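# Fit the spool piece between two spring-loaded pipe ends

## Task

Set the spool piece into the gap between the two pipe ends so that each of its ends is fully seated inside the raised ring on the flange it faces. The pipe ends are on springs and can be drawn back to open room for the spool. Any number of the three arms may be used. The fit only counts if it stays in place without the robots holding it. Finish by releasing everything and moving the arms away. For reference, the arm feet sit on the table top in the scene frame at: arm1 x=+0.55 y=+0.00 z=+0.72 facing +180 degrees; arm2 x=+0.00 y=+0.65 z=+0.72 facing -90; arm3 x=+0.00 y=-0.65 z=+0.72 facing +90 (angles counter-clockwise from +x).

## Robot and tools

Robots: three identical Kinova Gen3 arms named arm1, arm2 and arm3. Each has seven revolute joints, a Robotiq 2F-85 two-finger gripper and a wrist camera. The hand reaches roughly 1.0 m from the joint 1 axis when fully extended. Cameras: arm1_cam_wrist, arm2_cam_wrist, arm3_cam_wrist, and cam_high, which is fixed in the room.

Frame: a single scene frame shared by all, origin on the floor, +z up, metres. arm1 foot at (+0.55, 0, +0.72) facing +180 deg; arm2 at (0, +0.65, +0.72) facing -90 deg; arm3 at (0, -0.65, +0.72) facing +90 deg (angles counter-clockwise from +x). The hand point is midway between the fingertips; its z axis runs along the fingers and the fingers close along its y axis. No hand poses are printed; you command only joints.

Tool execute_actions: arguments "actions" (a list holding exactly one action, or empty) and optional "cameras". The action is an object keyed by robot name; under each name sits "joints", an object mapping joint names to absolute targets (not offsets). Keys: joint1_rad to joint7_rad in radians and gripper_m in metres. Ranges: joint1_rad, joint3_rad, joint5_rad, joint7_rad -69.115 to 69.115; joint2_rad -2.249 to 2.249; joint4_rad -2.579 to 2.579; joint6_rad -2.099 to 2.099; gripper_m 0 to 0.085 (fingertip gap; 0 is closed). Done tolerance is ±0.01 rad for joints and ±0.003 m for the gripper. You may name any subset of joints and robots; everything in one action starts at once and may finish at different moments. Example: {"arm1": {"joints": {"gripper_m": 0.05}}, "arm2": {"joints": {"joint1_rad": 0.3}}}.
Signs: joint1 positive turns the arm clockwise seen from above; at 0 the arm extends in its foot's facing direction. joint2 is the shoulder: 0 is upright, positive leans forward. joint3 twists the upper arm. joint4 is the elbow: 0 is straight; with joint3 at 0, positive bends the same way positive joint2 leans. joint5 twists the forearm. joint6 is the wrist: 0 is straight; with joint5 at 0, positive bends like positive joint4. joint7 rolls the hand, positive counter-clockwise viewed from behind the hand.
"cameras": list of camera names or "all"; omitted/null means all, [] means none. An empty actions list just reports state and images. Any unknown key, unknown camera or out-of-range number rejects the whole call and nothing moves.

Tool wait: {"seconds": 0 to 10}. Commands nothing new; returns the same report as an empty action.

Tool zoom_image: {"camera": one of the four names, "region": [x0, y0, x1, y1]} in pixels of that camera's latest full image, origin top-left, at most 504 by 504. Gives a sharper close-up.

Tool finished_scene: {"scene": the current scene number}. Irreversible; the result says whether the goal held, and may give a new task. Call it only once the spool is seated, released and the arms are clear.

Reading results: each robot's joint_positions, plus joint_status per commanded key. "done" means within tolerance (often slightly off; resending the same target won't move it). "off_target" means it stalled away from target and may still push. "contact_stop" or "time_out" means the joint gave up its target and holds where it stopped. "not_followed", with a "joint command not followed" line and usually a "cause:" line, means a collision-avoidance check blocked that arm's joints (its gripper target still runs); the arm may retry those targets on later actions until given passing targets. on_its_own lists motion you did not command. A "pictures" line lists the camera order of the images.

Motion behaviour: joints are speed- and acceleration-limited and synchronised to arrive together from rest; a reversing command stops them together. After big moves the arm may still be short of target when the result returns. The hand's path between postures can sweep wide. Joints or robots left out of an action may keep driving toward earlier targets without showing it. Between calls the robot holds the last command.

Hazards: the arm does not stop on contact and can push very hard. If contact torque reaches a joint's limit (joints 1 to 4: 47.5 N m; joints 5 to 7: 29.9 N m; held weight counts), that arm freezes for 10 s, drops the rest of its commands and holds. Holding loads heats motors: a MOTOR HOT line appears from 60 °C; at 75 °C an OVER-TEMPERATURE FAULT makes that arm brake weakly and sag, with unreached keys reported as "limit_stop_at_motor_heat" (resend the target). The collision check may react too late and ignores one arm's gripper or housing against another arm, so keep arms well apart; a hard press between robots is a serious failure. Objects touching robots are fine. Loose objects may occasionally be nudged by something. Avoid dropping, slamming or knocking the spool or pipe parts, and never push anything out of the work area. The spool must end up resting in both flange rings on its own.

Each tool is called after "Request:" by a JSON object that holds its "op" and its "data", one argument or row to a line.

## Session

Request:
{"op": "execute_actions", "data": {
  "actions": []
}}

Scene clock: 0.00 s.
arm1.joint_positions: joint1_rad=-0.010 joint2_rad=-0.397 joint3_rad=-0.073 joint4_rad=+1.513 joint5_rad=-0.034 joint6_rad=+2.027 joint7_rad=+1.477 gripper_m=+0.085
arm1.joint_status: not commanded
arm1.hand: x=+0.4297 y=-0.0018 z=+1.3101 quat_wxyz=(-0.002, +1.000, -0.007, +0.002) (m; scene frame)
arm2.joint_positions: joint1_rad=-0.012 joint2_rad=-0.398 joint3_rad=-0.075 joint4_rad=+1.514 joint5_rad=-0.035 joint6_rad=+2.024 joint7_rad=+1.480 gripper_m=+0.085
arm2.joint_status: not commanded
arm2.hand: x=+0.0008 y=+0.5305 z=+1.3075 quat_wxyz=(+0.000, -0.710, -0.704, +0.001) (m; scene frame)
arm3.joint_positions: joint1_rad=-0.009 joint2_rad=-0.395 joint3_rad=-0.077 joint4_rad=+1.514 joint5_rad=-0.035 joint6_rad=+2.021 joint7_rad=+1.478 gripper_m=+0.085
arm3.joint_status: not commanded
arm3.hand: x=-0.0069 y=-0.5220 z=+1.2259 quat_wxyz=(+0.005, +0.723, -0.691, +0.005) (m; scene frame)
pictures: arm1_cam_wrist, arm2_cam_wrist, arm3_cam_wrist, cam_high
Images, in order (width x height): arm1_cam_wrist 504x504, arm2_cam_wrist 504x504, arm3_cam_wrist 504x504, cam_high 504x504.

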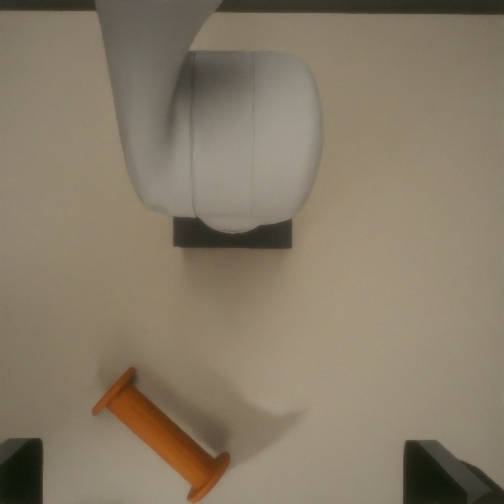

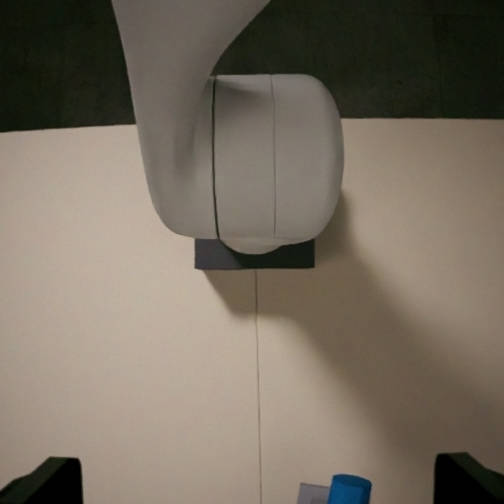

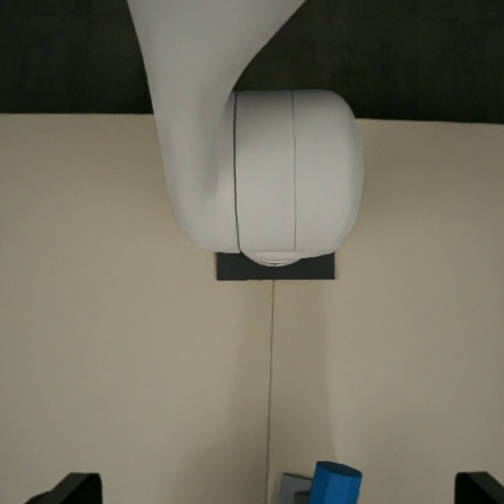

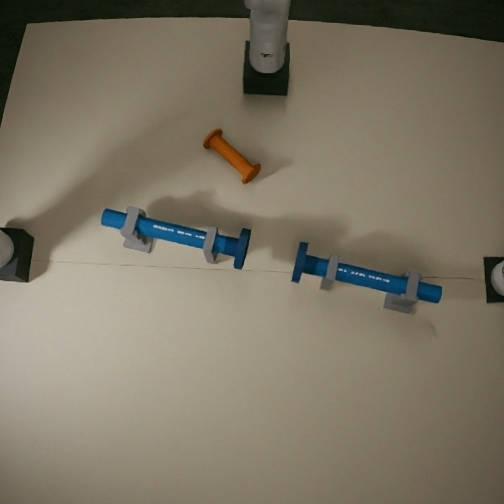

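Request:
{"op": "execute_actions", "data": {
  "actions": [
    {"arm1":{"joints":{"joint1_rad":0.225,"joint2_rad":0.337,"joint3_rad":0,"joint4_rad":2.34,"joint5_rad":0,"joint6_rad":0.465,"joint7_rad":-0.49}},"arm2":{"joints":{"joint1_rad":-0.19,"joint2_rad":0.561,"joint3_rad":0,"joint4_rad":1.745,"joint5_rad":0,"joint6_rad":0.836,"joint7_rad":1.19}},"arm3":{"joints":{"joint1_rad":-0.11,"joint2_rad":0.325,"joint3_rad":0,"joint4_rad":1.809,"joint5_rad":0,"joint6_rad":1.007,"joint7_rad":1.22}}}
  ]
}}

Scene clock: 17.33 s.
arm1.joint_positions: joint1_rad=+0.225 joint2_rad=+0.337 joint3_rad=+0.000 joint4_rad=+2.340 joint5_rad=+0.000 joint6_rad=+0.465 joint7_rad=-0.490 gripper_m=+0.085
arm1.joint_status: all done
arm1.hand: x=+0.2836 y=+0.0894 z=+0.9001 quat_wxyz=(-0.003, +0.409, -0.912, -0.002) (m; scene frame)
arm2.joint_positions: joint1_rad=-0.190 joint2_rad=+0.561 joint3_rad=+0.000 joint4_rad=+1.745 joint5_rad=+0.000 joint6_rad=+0.836 joint7_rad=+1.190 gripper_m=+0.085
arm2.joint_status: all done
arm2.hand: x=+0.0551 y=+0.1957 z=+0.9267 quat_wxyz=(+0.001, -0.776, -0.630, +0.001) (m; scene frame)
arm3.joint_positions: joint1_rad=-0.110 joint2_rad=+0.325 joint3_rad=+0.000 joint4_rad=+1.809 joint5_rad=+0.000 joint6_rad=+1.007 joint7_rad=+1.220 gripper_m=+0.085
arm3.joint_status: all done
arm3.hand: x=-0.0360 y=-0.2477 z=+0.9273 quat_wxyz=(+0.004, +0.633, -0.774, +0.006) (m; scene frame)
pictures: arm1_cam_wrist, arm2_cam_wrist, arm3_cam_wrist, cam_high
Images, in order (width x height): arm1_cam_wrist 504x504, arm2_cam_wrist 504x504, arm3_cam_wrist 504x504, cam_high 504x504.

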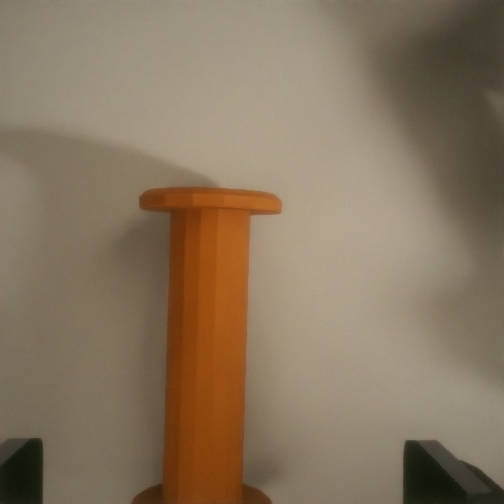

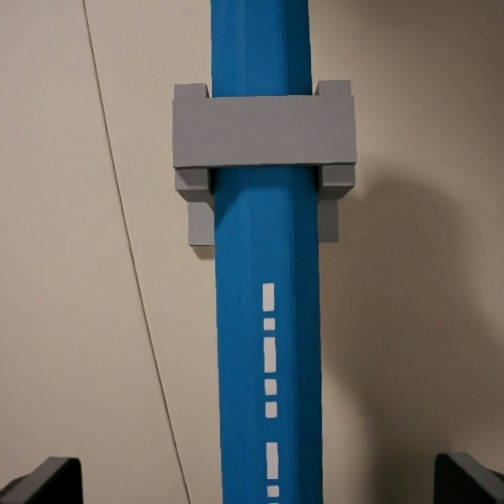

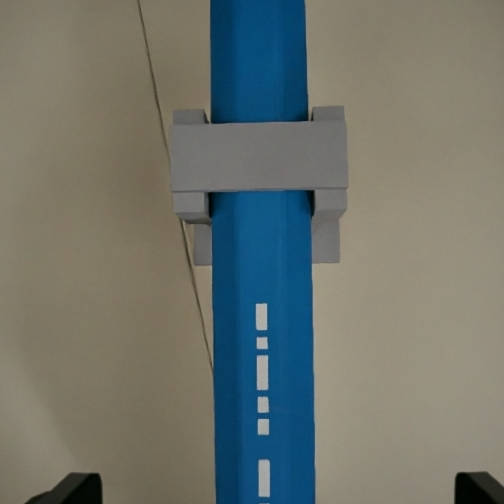

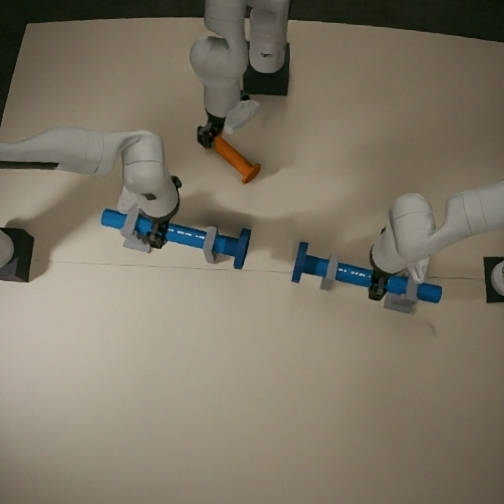

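Request:
{"op": "execute_actions", "data": {
  "actions": [
    {"arm1":{"joints":{"joint1_rad":0.198,"joint2_rad":0.836,"joint4_rad":2.447,"joint6_rad":-0.141,"joint7_rad":-0.55}},"arm2":{"joints":{"joint1_rad":-0.197,"joint2_rad":0.755,"joint4_rad":1.821,"joint6_rad":0.565}},"arm3":{"joints":{"joint1_rad":-0.098,"joint2_rad":0.499,"joint4_rad":1.959,"joint6_rad":0.684,"joint7_rad":1.23}}}
  ]
}}

Request:
{"op": "execute_actions", "data": {
  "actions": [
    {"arm1":{"joints":{"gripper_m":0}},"arm2":{"joints":{"gripper_m":0}},"arm3":{"joints":{"gripper_m":0}}}
  ],
  "cameras": []
}}

Request:
{"op": "execute_actions", "data": {
  "actions": [
    {"arm1":{"joints":{"joint1_rad":0,"joint2_rad":0.337,"joint4_rad":2.3,"joint6_rad":0.5,"joint7_rad":-0.3}}}
  ],
  "cameras": ["arm1_cam_wrist"]
}}

Scene clock: 34.83 s.
arm1.joint_positions: joint1_rad=+0.198 joint2_rad=+0.836 joint3_rad=+0.000 joint4_rad=+2.447 joint5_rad=+0.000 joint6_rad=-0.141 joint7_rad=-0.550 gripper_m=+0.085
arm1.joint_status: all done
arm1.hand: x=+0.2934 y=+0.0807 z=+0.7549 quat_wxyz=(-0.003, +0.394, -0.919, -0.002) (m; scene frame)
arm2.joint_positions: joint1_rad=-0.197 joint2_rad=+0.755 joint3_rad=+0.000 joint4_rad=+1.821 joint5_rad=+0.000 joint6_rad=+0.565 joint7_rad=+1.190 gripper_m=+0.085
arm2.joint_status: all done
arm2.hand: x=+0.0580 y=+0.1960 z=+0.8223 quat_wxyz=(+0.001, -0.774, -0.633, +0.001) (m; scene frame)
arm3.joint_positions: joint1_rad=-0.098 joint2_rad=+0.499 joint3_rad=+0.000 joint4_rad=+1.959 joint5_rad=+0.000 joint6_rad=+0.684 joint7_rad=+1.230 gripper_m=+0.085
arm3.joint_status: all done
arm3.hand: x=-0.0309 y=-0.2493 z=+0.8222 quat_wxyz=(+0.004, +0.632, -0.775, +0.006) (m; scene frame)
pictures: arm1_cam_wrist, arm2_cam_wrist, arm3_cam_wrist, cam_high
Images, in order (width x height): arm1_cam_wrist 504x504, arm2_cam_wrist 504x504, arm3_cam_wrist 504x504, cam_high 504x504.

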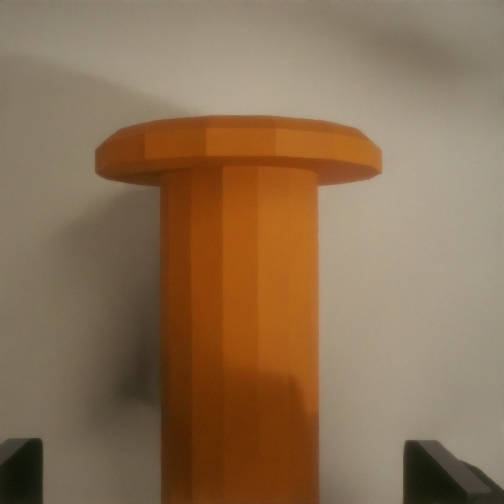

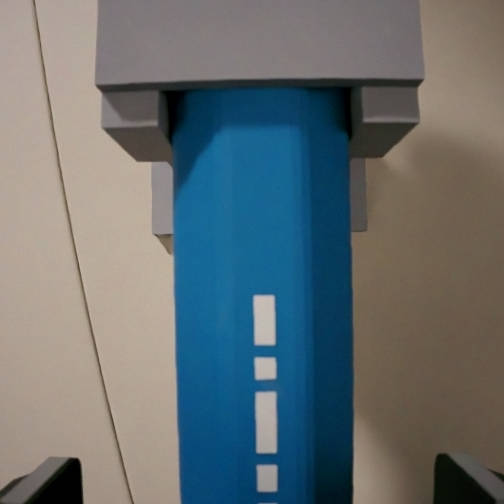

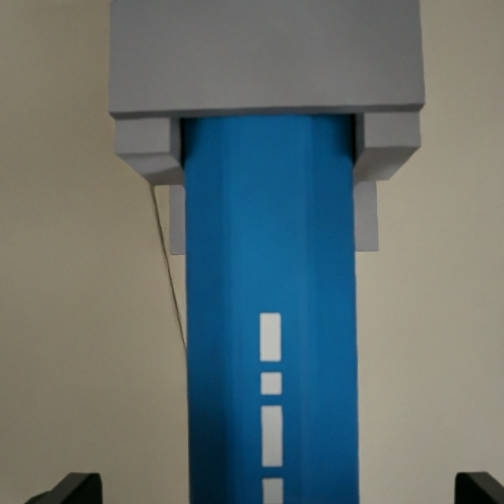

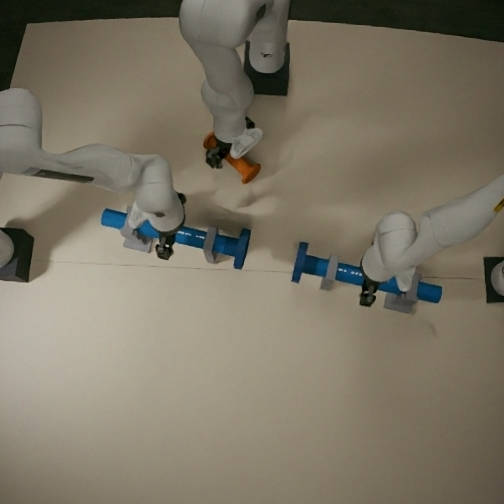

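Scene clock: 35.93 s.
arm1.joint_positions: joint1_rad=+0.198 joint2_rad=+0.834 joint3_rad=+0.000 joint4_rad=+2.448 joint5_rad=+0.000 joint6_rad=-0.141 joint7_rad=-0.550 gripper_m=+0.033
arm1.joint_status: gripper_m off_target (ended at +0.033, target +0.000)
arm1.hand: x=+0.2933 y=+0.0807 z=+0.7554 quat_wxyz=(-0.002, +0.394, -0.919, -0.003) (m; scene frame)
arm2.joint_positions: joint1_rad=-0.198 joint2_rad=+0.753 joint3_rad=-0.001 joint4_rad=+1.821 joint5_rad=-0.001 joint6_rad=+0.565 joint7_rad=+1.190 gripper_m=+0.037
arm2.joint_status: gripper_m off_target (ended at +0.037, target +0.000)
arm2.hand: x=+0.0592 y=+0.1957 z=+0.8231 quat_wxyz=(+0.000, -0.774, -0.634, +0.001) (m; scene frame)
arm3.joint_positions: joint1_rad=-0.098 joint2_rad=+0.498 joint3_rad=+0.000 joint4_rad=+1.959 joint5_rad=+0.000 joint6_rad=+0.685 joint7_rad=+1.230 gripper_m=+0.037
arm3.joint_status: gripper_m off_target (ended at +0.037, target +0.000)
arm3.hand: x=-0.0307 y=-0.2493 z=+0.8228 quat_wxyz=(+0.004, +0.632, -0.775, +0.006) (m; scene frame)
pictures: none
No camera images: the call's "cameras" was empty. Leave "cameras" out to get every camera's image.

Scene clock: 37.77 s.
arm1.joint_positions: joint1_rad=+0.000 joint2_rad=+0.338 joint3_rad=+0.000 joint4_rad=+2.300 joint5_rad=+0.000 joint6_rad=+0.500 joint7_rad=-0.300 gripper_m=+0.033
arm1.joint_status: all done
arm1.hand: x=+0.2581 y=+0.0279 z=+0.9050 quat_wxyz=(-0.002, +0.588, -0.809, -0.003) (m; scene frame)
arm2.joint_positions: joint1_rad=-0.198 joint2_rad=+0.753 joint3_rad=-0.001 joint4_rad=+1.821 joint5_rad=-0.001 joint6_rad=+0.565 joint7_rad=+1.190 gripper_m=+0.037
arm2.joint_status: not commanded
arm2.hand: x=+0.0592 y=+0.1957 z=+0.8231 quat_wxyz=(+0.000, -0.774, -0.634, +0.001) (m; scene frame)
arm3.joint_positions: joint1_rad=-0.098 joint2_rad=+0.498 joint3_rad=+0.000 joint4_rad=+1.959 joint5_rad=+0.000 joint6_rad=+0.685 joint7_rad=+1.230 gripper_m=+0.037
arm3.joint_status: not commanded
arm3.hand: x=-0.0307 y=-0.2493 z=+0.8228 quat_wxyz=(+0.004, +0.632, -0.775, +0.006) (m; scene frame)
pictures: arm1_cam_wrist
Images, in order (width x height): arm1_cam_wrist 504x504.

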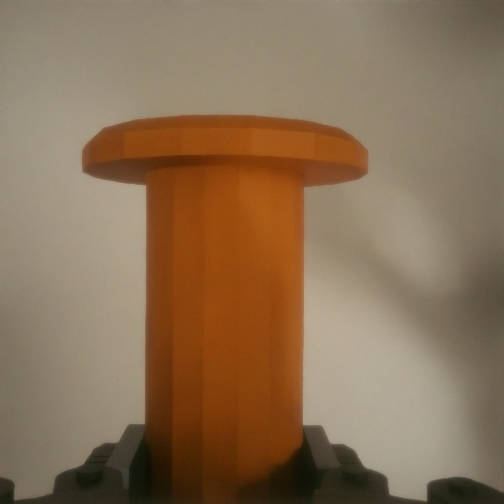

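Request:
{"op": "execute_actions", "data": {
  "actions": [
    {"arm1":{"joints":{"joint1_rad":-0.092,"joint2_rad":0.72,"joint4_rad":1.456,"joint6_rad":0.966,"joint7_rad":-0.279}},"arm2":{"joints":{"joint1_rad":-0.218,"joint2_rad":0.723,"joint4_rad":1.908,"joint6_rad":0.51,"joint7_rad":1.172}},"arm3":{"joints":{"joint1_rad":-0.117,"joint2_rad":0.455,"joint4_rad":2.045,"joint6_rad":0.641,"joint7_rad":1.213}}}
  ],
  "cameras": ["arm1_cam_wrist","cam_high"]
}}

Request:
{"op": "zoom_image", "data": {
  "camera": "cam_high",
  "region": [210,200,340,290]
}}

Scene clock: 52.13 s.
arm1.joint_positions: joint1_rad=-0.092 joint2_rad=+0.722 joint3_rad=+0.000 joint4_rad=+1.457 joint5_rad=+0.000 joint6_rad=+0.966 joint7_rad=-0.279 gripper_m=+0.033
arm1.joint_status: all done
arm1.hand: x=+0.0143 y=-0.0184 z=+0.9189 quat_wxyz=(-0.004, +0.633, -0.774, -0.001) (m; scene frame)
arm2.joint_positions: joint1_rad=-0.215 joint2_rad=+0.725 joint3_rad=+0.002 joint4_rad=+1.895 joint5_rad=+0.001 joint6_rad=+0.497 joint7_rad=+1.173 gripper_m=+0.037
arm2.joint_status: joint4_rad time_out (moved +0.074 of +0.087); joint6_rad time_out (moved -0.068 of -0.055); the others done
arm2.hand: x=+0.0622 y=+0.2102 z=+0.8237 quat_wxyz=(-0.009, -0.774, -0.633, +0.008) (m; scene frame)
arm3.joint_positions: joint1_rad=-0.113 joint2_rad=+0.460 joint3_rad=+0.002 joint4_rad=+2.032 joint5_rad=+0.001 joint6_rad=+0.626 joint7_rad=+1.213 gripper_m=+0.037
arm3.joint_status: joint4_rad time_out (moved +0.073 of +0.086); joint6_rad time_out (moved -0.059 of -0.044); the others done
arm3.hand: x=-0.0335 y=-0.2652 z=+0.8234 quat_wxyz=(-0.003, +0.631, -0.775, -0.004) (m; scene frame)
pictures: arm1_cam_wrist, cam_high
Images, in order (width x height): arm1_cam_wrist 504x504, cam_high 504x504.

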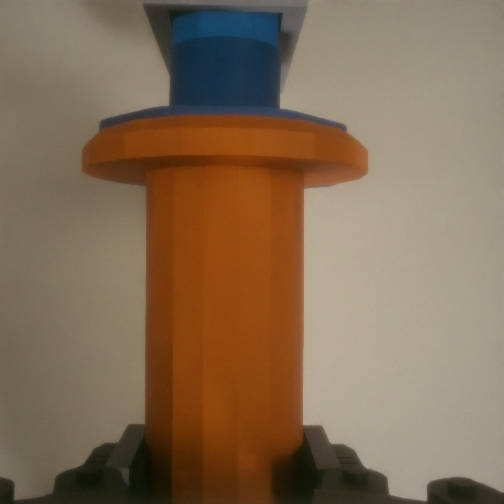

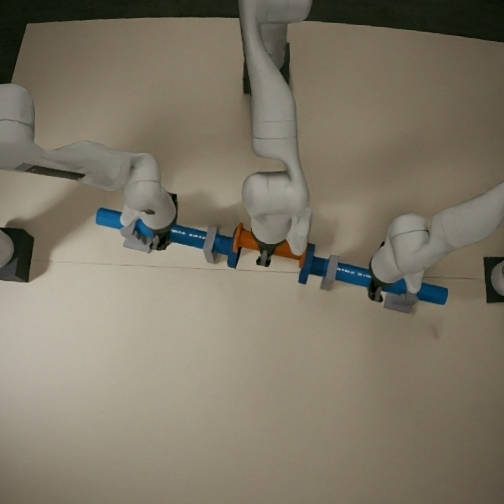

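Region (210, 200, 340, 290) of cam_high's 504x504 image, scaled by 3.877, with more detail than that image has; it fills the top 349 rows of this view, and the rest is white.

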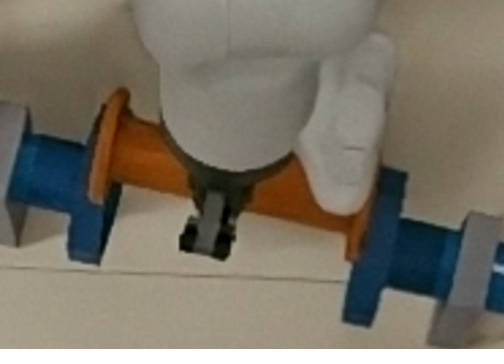

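Request:
{"op": "execute_actions", "data": {
  "actions": [
    {"arm1":{"joints":{"joint1_rad":-0.096}},"arm2":{"joints":{"joint1_rad":-0.229,"joint2_rad":0.703,"joint4_rad":1.96,"joint6_rad":0.477,"joint7_rad":1.162}},"arm3":{"joints":{"joint1_rad":-0.127,"joint2_rad":0.433,"joint4_rad":2.088,"joint6_rad":0.62,"joint7_rad":1.204}}}
  ],
  "cameras": []
}}

Request:
{"op": "execute_actions", "data": {
  "actions": [
    {"arm1":{"joints":{"joint2_rad":0.872,"joint4_rad":1.526,"joint6_rad":0.742}}}
  ],
  "cameras": ["arm1_cam_wrist","cam_high"]
}}

Request:
{"op": "zoom_image", "data": {
  "camera": "cam_high",
  "region": [210,200,340,290]
}}

Scene clock: 65.50 s.
arm1.joint_positions: joint1_rad=-0.096 joint2_rad=+0.722 joint3_rad=+0.000 joint4_rad=+1.457 joint5_rad=+0.000 joint6_rad=+0.966 joint7_rad=-0.279 gripper_m=+0.033
arm1.joint_status: all done
arm1.hand: x=+0.0144 y=-0.0205 z=+0.9188 quat_wxyz=(-0.004, +0.635, -0.773, -0.001) (m; scene frame)
arm2.joint_positions: joint1_rad=-0.223 joint2_rad=+0.711 joint3_rad=+0.003 joint4_rad=+1.935 joint5_rad=+0.001 joint6_rad=+0.451 joint7_rad=+1.163 gripper_m=+0.037
arm2.joint_status: joint4_rad time_out (moved +0.040 of +0.065); joint6_rad time_out (moved -0.046 of -0.020); the others done
arm2.hand: x=+0.0638 y=+0.2160 z=+0.8237 quat_wxyz=(-0.018, -0.775, -0.632, +0.013) (m; scene frame)
arm3.joint_positions: joint1_rad=-0.120 joint2_rad=+0.444 joint3_rad=+0.003 joint4_rad=+2.065 joint5_rad=+0.003 joint6_rad=+0.592 joint7_rad=+1.205 gripper_m=+0.037
arm3.joint_status: joint2_rad time_out (moved -0.016 of -0.027); joint4_rad time_out (moved +0.033 of +0.056); joint6_rad time_out (moved -0.035 of -0.006); the others done
arm3.hand: x=-0.0347 y=-0.2702 z=+0.8235 quat_wxyz=(-0.008, +0.631, -0.776, -0.011) (m; scene frame)
pictures: none
No camera images: the call's "cameras" was empty. Leave "cameras" out to get every camera's image.

not run: a stop came earlier in this reply.

Region (210, 200, 340, 290) of cam_high's 504x504 image, scaled by 3.877, with more detail than that image has; it fills the top 349 rows of this view, and the rest is white.

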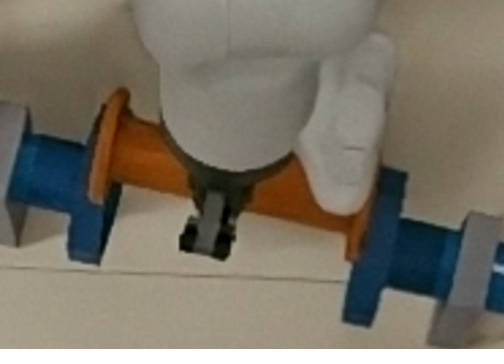

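Request:
{"op": "execute_actions", "data": {
  "actions": [
    {"arm1":{"joints":{"joint2_rad":0.872,"joint4_rad":1.526,"joint6_rad":0.742}}}
  ],
  "cameras": ["arm1_cam_wrist","cam_high"]
}}

Request:
{"op": "zoom_image", "data": {
  "camera": "cam_high",
  "region": [210,200,340,290]
}}

Scene clock: 71.27 s.
arm1.joint_positions: joint1_rad=-0.096 joint2_rad=+0.874 joint3_rad=+0.000 joint4_rad=+1.527 joint5_rad=+0.000 joint6_rad=+0.742 joint7_rad=-0.279 gripper_m=+0.033
arm1.joint_status: all done
arm1.hand: x=+0.0152 y=-0.0198 z=+0.8208 quat_wxyz=(-0.003, +0.635, -0.773, -0.001) (m; scene frame)
arm2.joint_positions: joint1_rad=-0.223 joint2_rad=+0.711 joint3_rad=+0.003 joint4_rad=+1.935 joint5_rad=+0.001 joint6_rad=+0.451 joint7_rad=+1.163 gripper_m=+0.037
arm2.joint_status: not commanded
arm2.hand: x=+0.0638 y=+0.2160 z=+0.8237 quat_wxyz=(-0.018, -0.775, -0.632, +0.013) (m; scene frame)
arm3.joint_positions: joint1_rad=-0.120 joint2_rad=+0.444 joint3_rad=+0.003 joint4_rad=+2.065 joint5_rad=+0.003 joint6_rad=+0.592 joint7_rad=+1.205 gripper_m=+0.037
arm3.joint_status: not commanded
arm3.hand: x=-0.0347 y=-0.2702 z=+0.8235 quat_wxyz=(-0.008, +0.631, -0.776, -0.011) (m; scene frame)
pictures: arm1_cam_wrist, cam_high
Images, in order (width x height): arm1_cam_wrist 504x504, cam_high 504x504.

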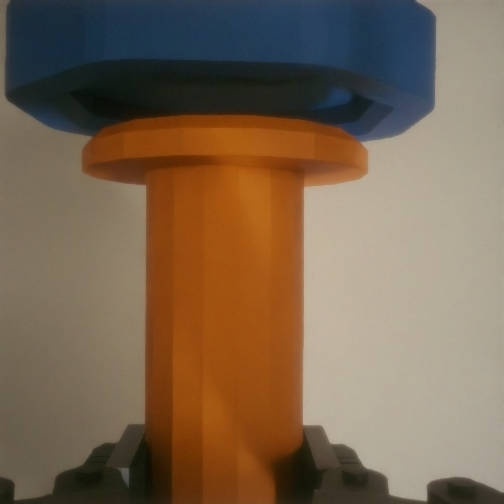

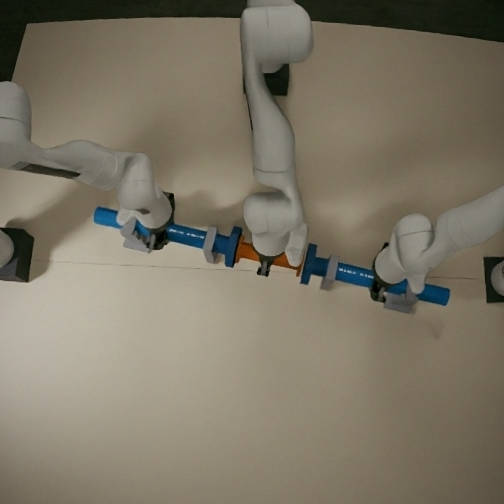

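Region (210, 200, 340, 290) of cam_high's 504x504 image, scaled by 3.877, with more detail than that image has; it fills the top 349 rows of this view, and the rest is white.

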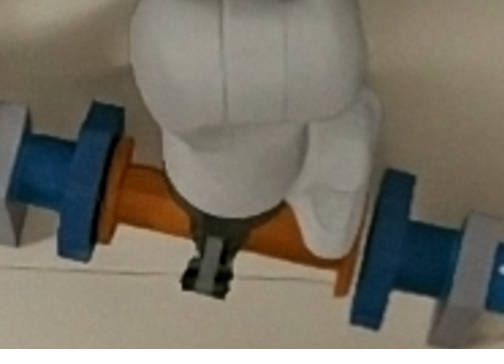

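Request:
{"op": "execute_actions", "data": {
  "actions": [
    {"arm1":{"joints":{"joint1_rad":-0.102,"joint7_rad":-0.285}},"arm2":{"joints":{"joint1_rad":-0.205,"joint2_rad":0.745,"joint4_rad":1.847,"joint6_rad":0.549,"joint7_rad":1.184}},"arm3":{"joints":{"joint1_rad":-0.104,"joint2_rad":0.486,"joint4_rad":1.985,"joint6_rad":0.671,"joint7_rad":1.225}}}
  ],
  "cameras": ["arm1_cam_wrist","cam_high"]
}}

Request:
{"op": "zoom_image", "data": {
  "camera": "cam_high",
  "region": [210,200,340,290]
}}

Scene clock: 79.93 s.
arm1.joint_positions: joint1_rad=-0.101 joint2_rad=+0.875 joint3_rad=+0.001 joint4_rad=+1.527 joint5_rad=+0.000 joint6_rad=+0.742 joint7_rad=-0.286 gripper_m=+0.033
arm1.joint_status: all done
arm1.hand: x=+0.0157 y=-0.0216 z=+0.8199 quat_wxyz=(-0.004, +0.633, -0.774, -0.001) (m; scene frame)
arm2.joint_positions: joint1_rad=-0.206 joint2_rad=+0.743 joint3_rad=-0.001 joint4_rad=+1.848 joint5_rad=+0.000 joint6_rad=+0.550 joint7_rad=+1.184 gripper_m=+0.037
arm2.joint_status: all done
arm2.hand: x=+0.0611 y=+0.2044 z=+0.8232 quat_wxyz=(+0.001, -0.773, -0.634, +0.001) (m; scene frame)
arm3.joint_positions: joint1_rad=-0.104 joint2_rad=+0.484 joint3_rad=+0.000 joint4_rad=+1.986 joint5_rad=+0.000 joint6_rad=+0.672 joint7_rad=+1.225 gripper_m=+0.037
arm3.joint_status: all done
arm3.hand: x=-0.0324 y=-0.2583 z=+0.8228 quat_wxyz=(+0.004, +0.633, -0.774, +0.006) (m; scene frame)
pictures: arm1_cam_wrist, cam_high
Images, in order (width x height): arm1_cam_wrist 504x504, cam_high 504x504.

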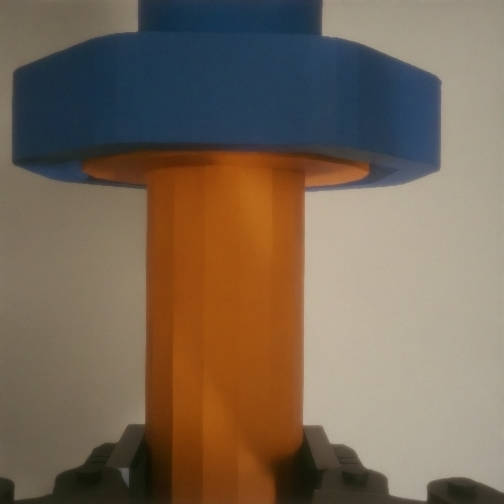

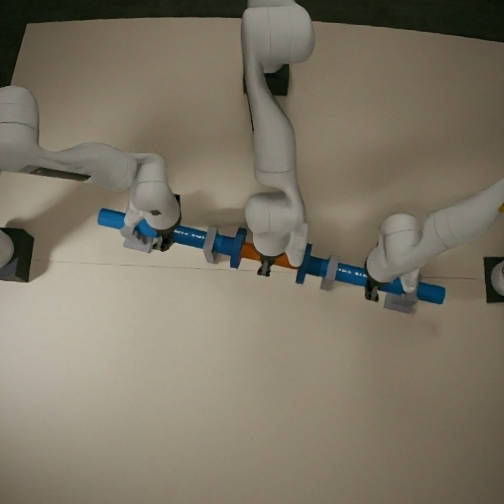

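Region (210, 200, 340, 290) of cam_high's 504x504 image, scaled by 3.877, with more detail than that image has; it fills the top 349 rows of this view, and the rest is white.

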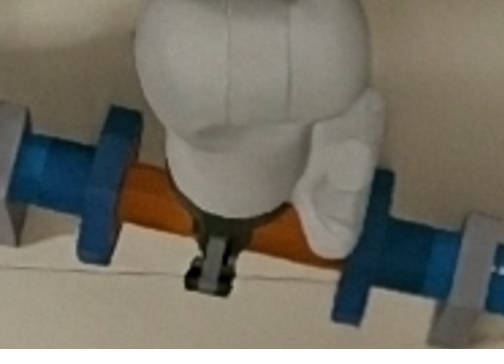

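Request:
{"op": "execute_actions", "data": {
  "actions": [
    {"arm1":{"joints":{"gripper_m":0.085}},"arm2":{"joints":{"gripper_m":0.085}},"arm3":{"joints":{"gripper_m":0.085}}}
  ],
  "cameras": []
}}

Request:
{"op": "execute_actions", "data": {
  "actions": [
    {"arm1":{"joints":{"joint2_rad":0.41,"joint6_rad":1.135}},"arm2":{"joints":{"joint2_rad":0.3,"joint6_rad":0.95}},"arm3":{"joints":{"joint2_rad":0.07,"joint6_rad":1.0}}}
  ],
  "cameras": ["cam_high"]
}}

Request:
{"op": "finished_scene", "data": {
  "scene": 2
}}

Scene clock: 93.83 s.
arm1.joint_positions: joint1_rad=-0.102 joint2_rad=+0.872 joint3_rad=+0.000 joint4_rad=+1.526 joint5_rad=+0.000 joint6_rad=+0.742 joint7_rad=-0.285 gripper_m=+0.085
arm1.joint_status: all done
arm1.hand: x=+0.0144 y=-0.0231 z=+0.8219 quat_wxyz=(-0.002, +0.635, -0.773, -0.002) (m; scene frame)
arm2.joint_positions: joint1_rad=-0.205 joint2_rad=+0.745 joint3_rad=+0.000 joint4_rad=+1.847 joint5_rad=+0.000 joint6_rad=+0.549 joint7_rad=+1.184 gripper_m=+0.085
arm2.joint_status: all done
arm2.hand: x=+0.0602 y=+0.2037 z=+0.8225 quat_wxyz=(+0.001, -0.773, -0.634, +0.001) (m; scene frame)
arm3.joint_positions: joint1_rad=-0.104 joint2_rad=+0.486 joint3_rad=+0.000 joint4_rad=+1.985 joint5_rad=+0.000 joint6_rad=+0.671 joint7_rad=+1.225 gripper_m=+0.085
arm3.joint_status: all done
arm3.hand: x=-0.0322 y=-0.2574 z=+0.8223 quat_wxyz=(+0.004, +0.633, -0.774, +0.006) (m; scene frame)
pictures: none
No camera images: the call's "cameras" was empty. Leave "cameras" out to get every camera's image.

Scene clock: 95.60 s.
arm1.joint_positions: joint1_rad=-0.102 joint2_rad=+0.410 joint3_rad=+0.000 joint4_rad=+1.526 joint5_rad=+0.000 joint6_rad=+1.135 joint7_rad=-0.285 gripper_m=+0.085
arm1.joint_status: all done
arm1.hand: x=+0.0658 y=-0.0200 z=+1.0571 quat_wxyz=(+0.026, +0.634, -0.772, -0.022) (m; scene frame)
arm2.joint_positions: joint1_rad=-0.205 joint2_rad=+0.300 joint3_rad=+0.000 joint4_rad=+1.847 joint5_rad=+0.000 joint6_rad=+0.950 joint7_rad=+1.184 gripper_m=+0.085
arm2.joint_status: all done
arm2.hand: x=+0.0518 y=+0.2507 z=+1.0122 quat_wxyz=(-0.019, -0.773, -0.634, +0.012) (m; scene frame)
arm3.joint_positions: joint1_rad=-0.104 joint2_rad=+0.070 joint3_rad=+0.000 joint4_rad=+1.985 joint5_rad=+0.000 joint6_rad=+1.000 joint7_rad=+1.225 gripper_m=+0.085
arm3.joint_status: all done
arm3.hand: x=-0.0241 y=-0.3119 z=+0.9719 quat_wxyz=(-0.018, +0.632, -0.774, -0.031) (m; scene frame)
pictures: cam_high
Images, in order (width x height): cam_high 504x504.

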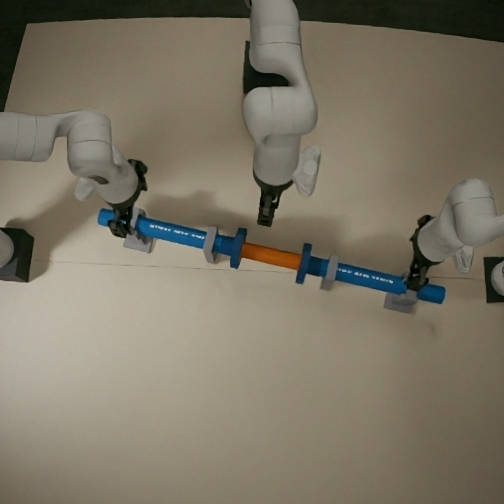

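The scene is finished: the task was done.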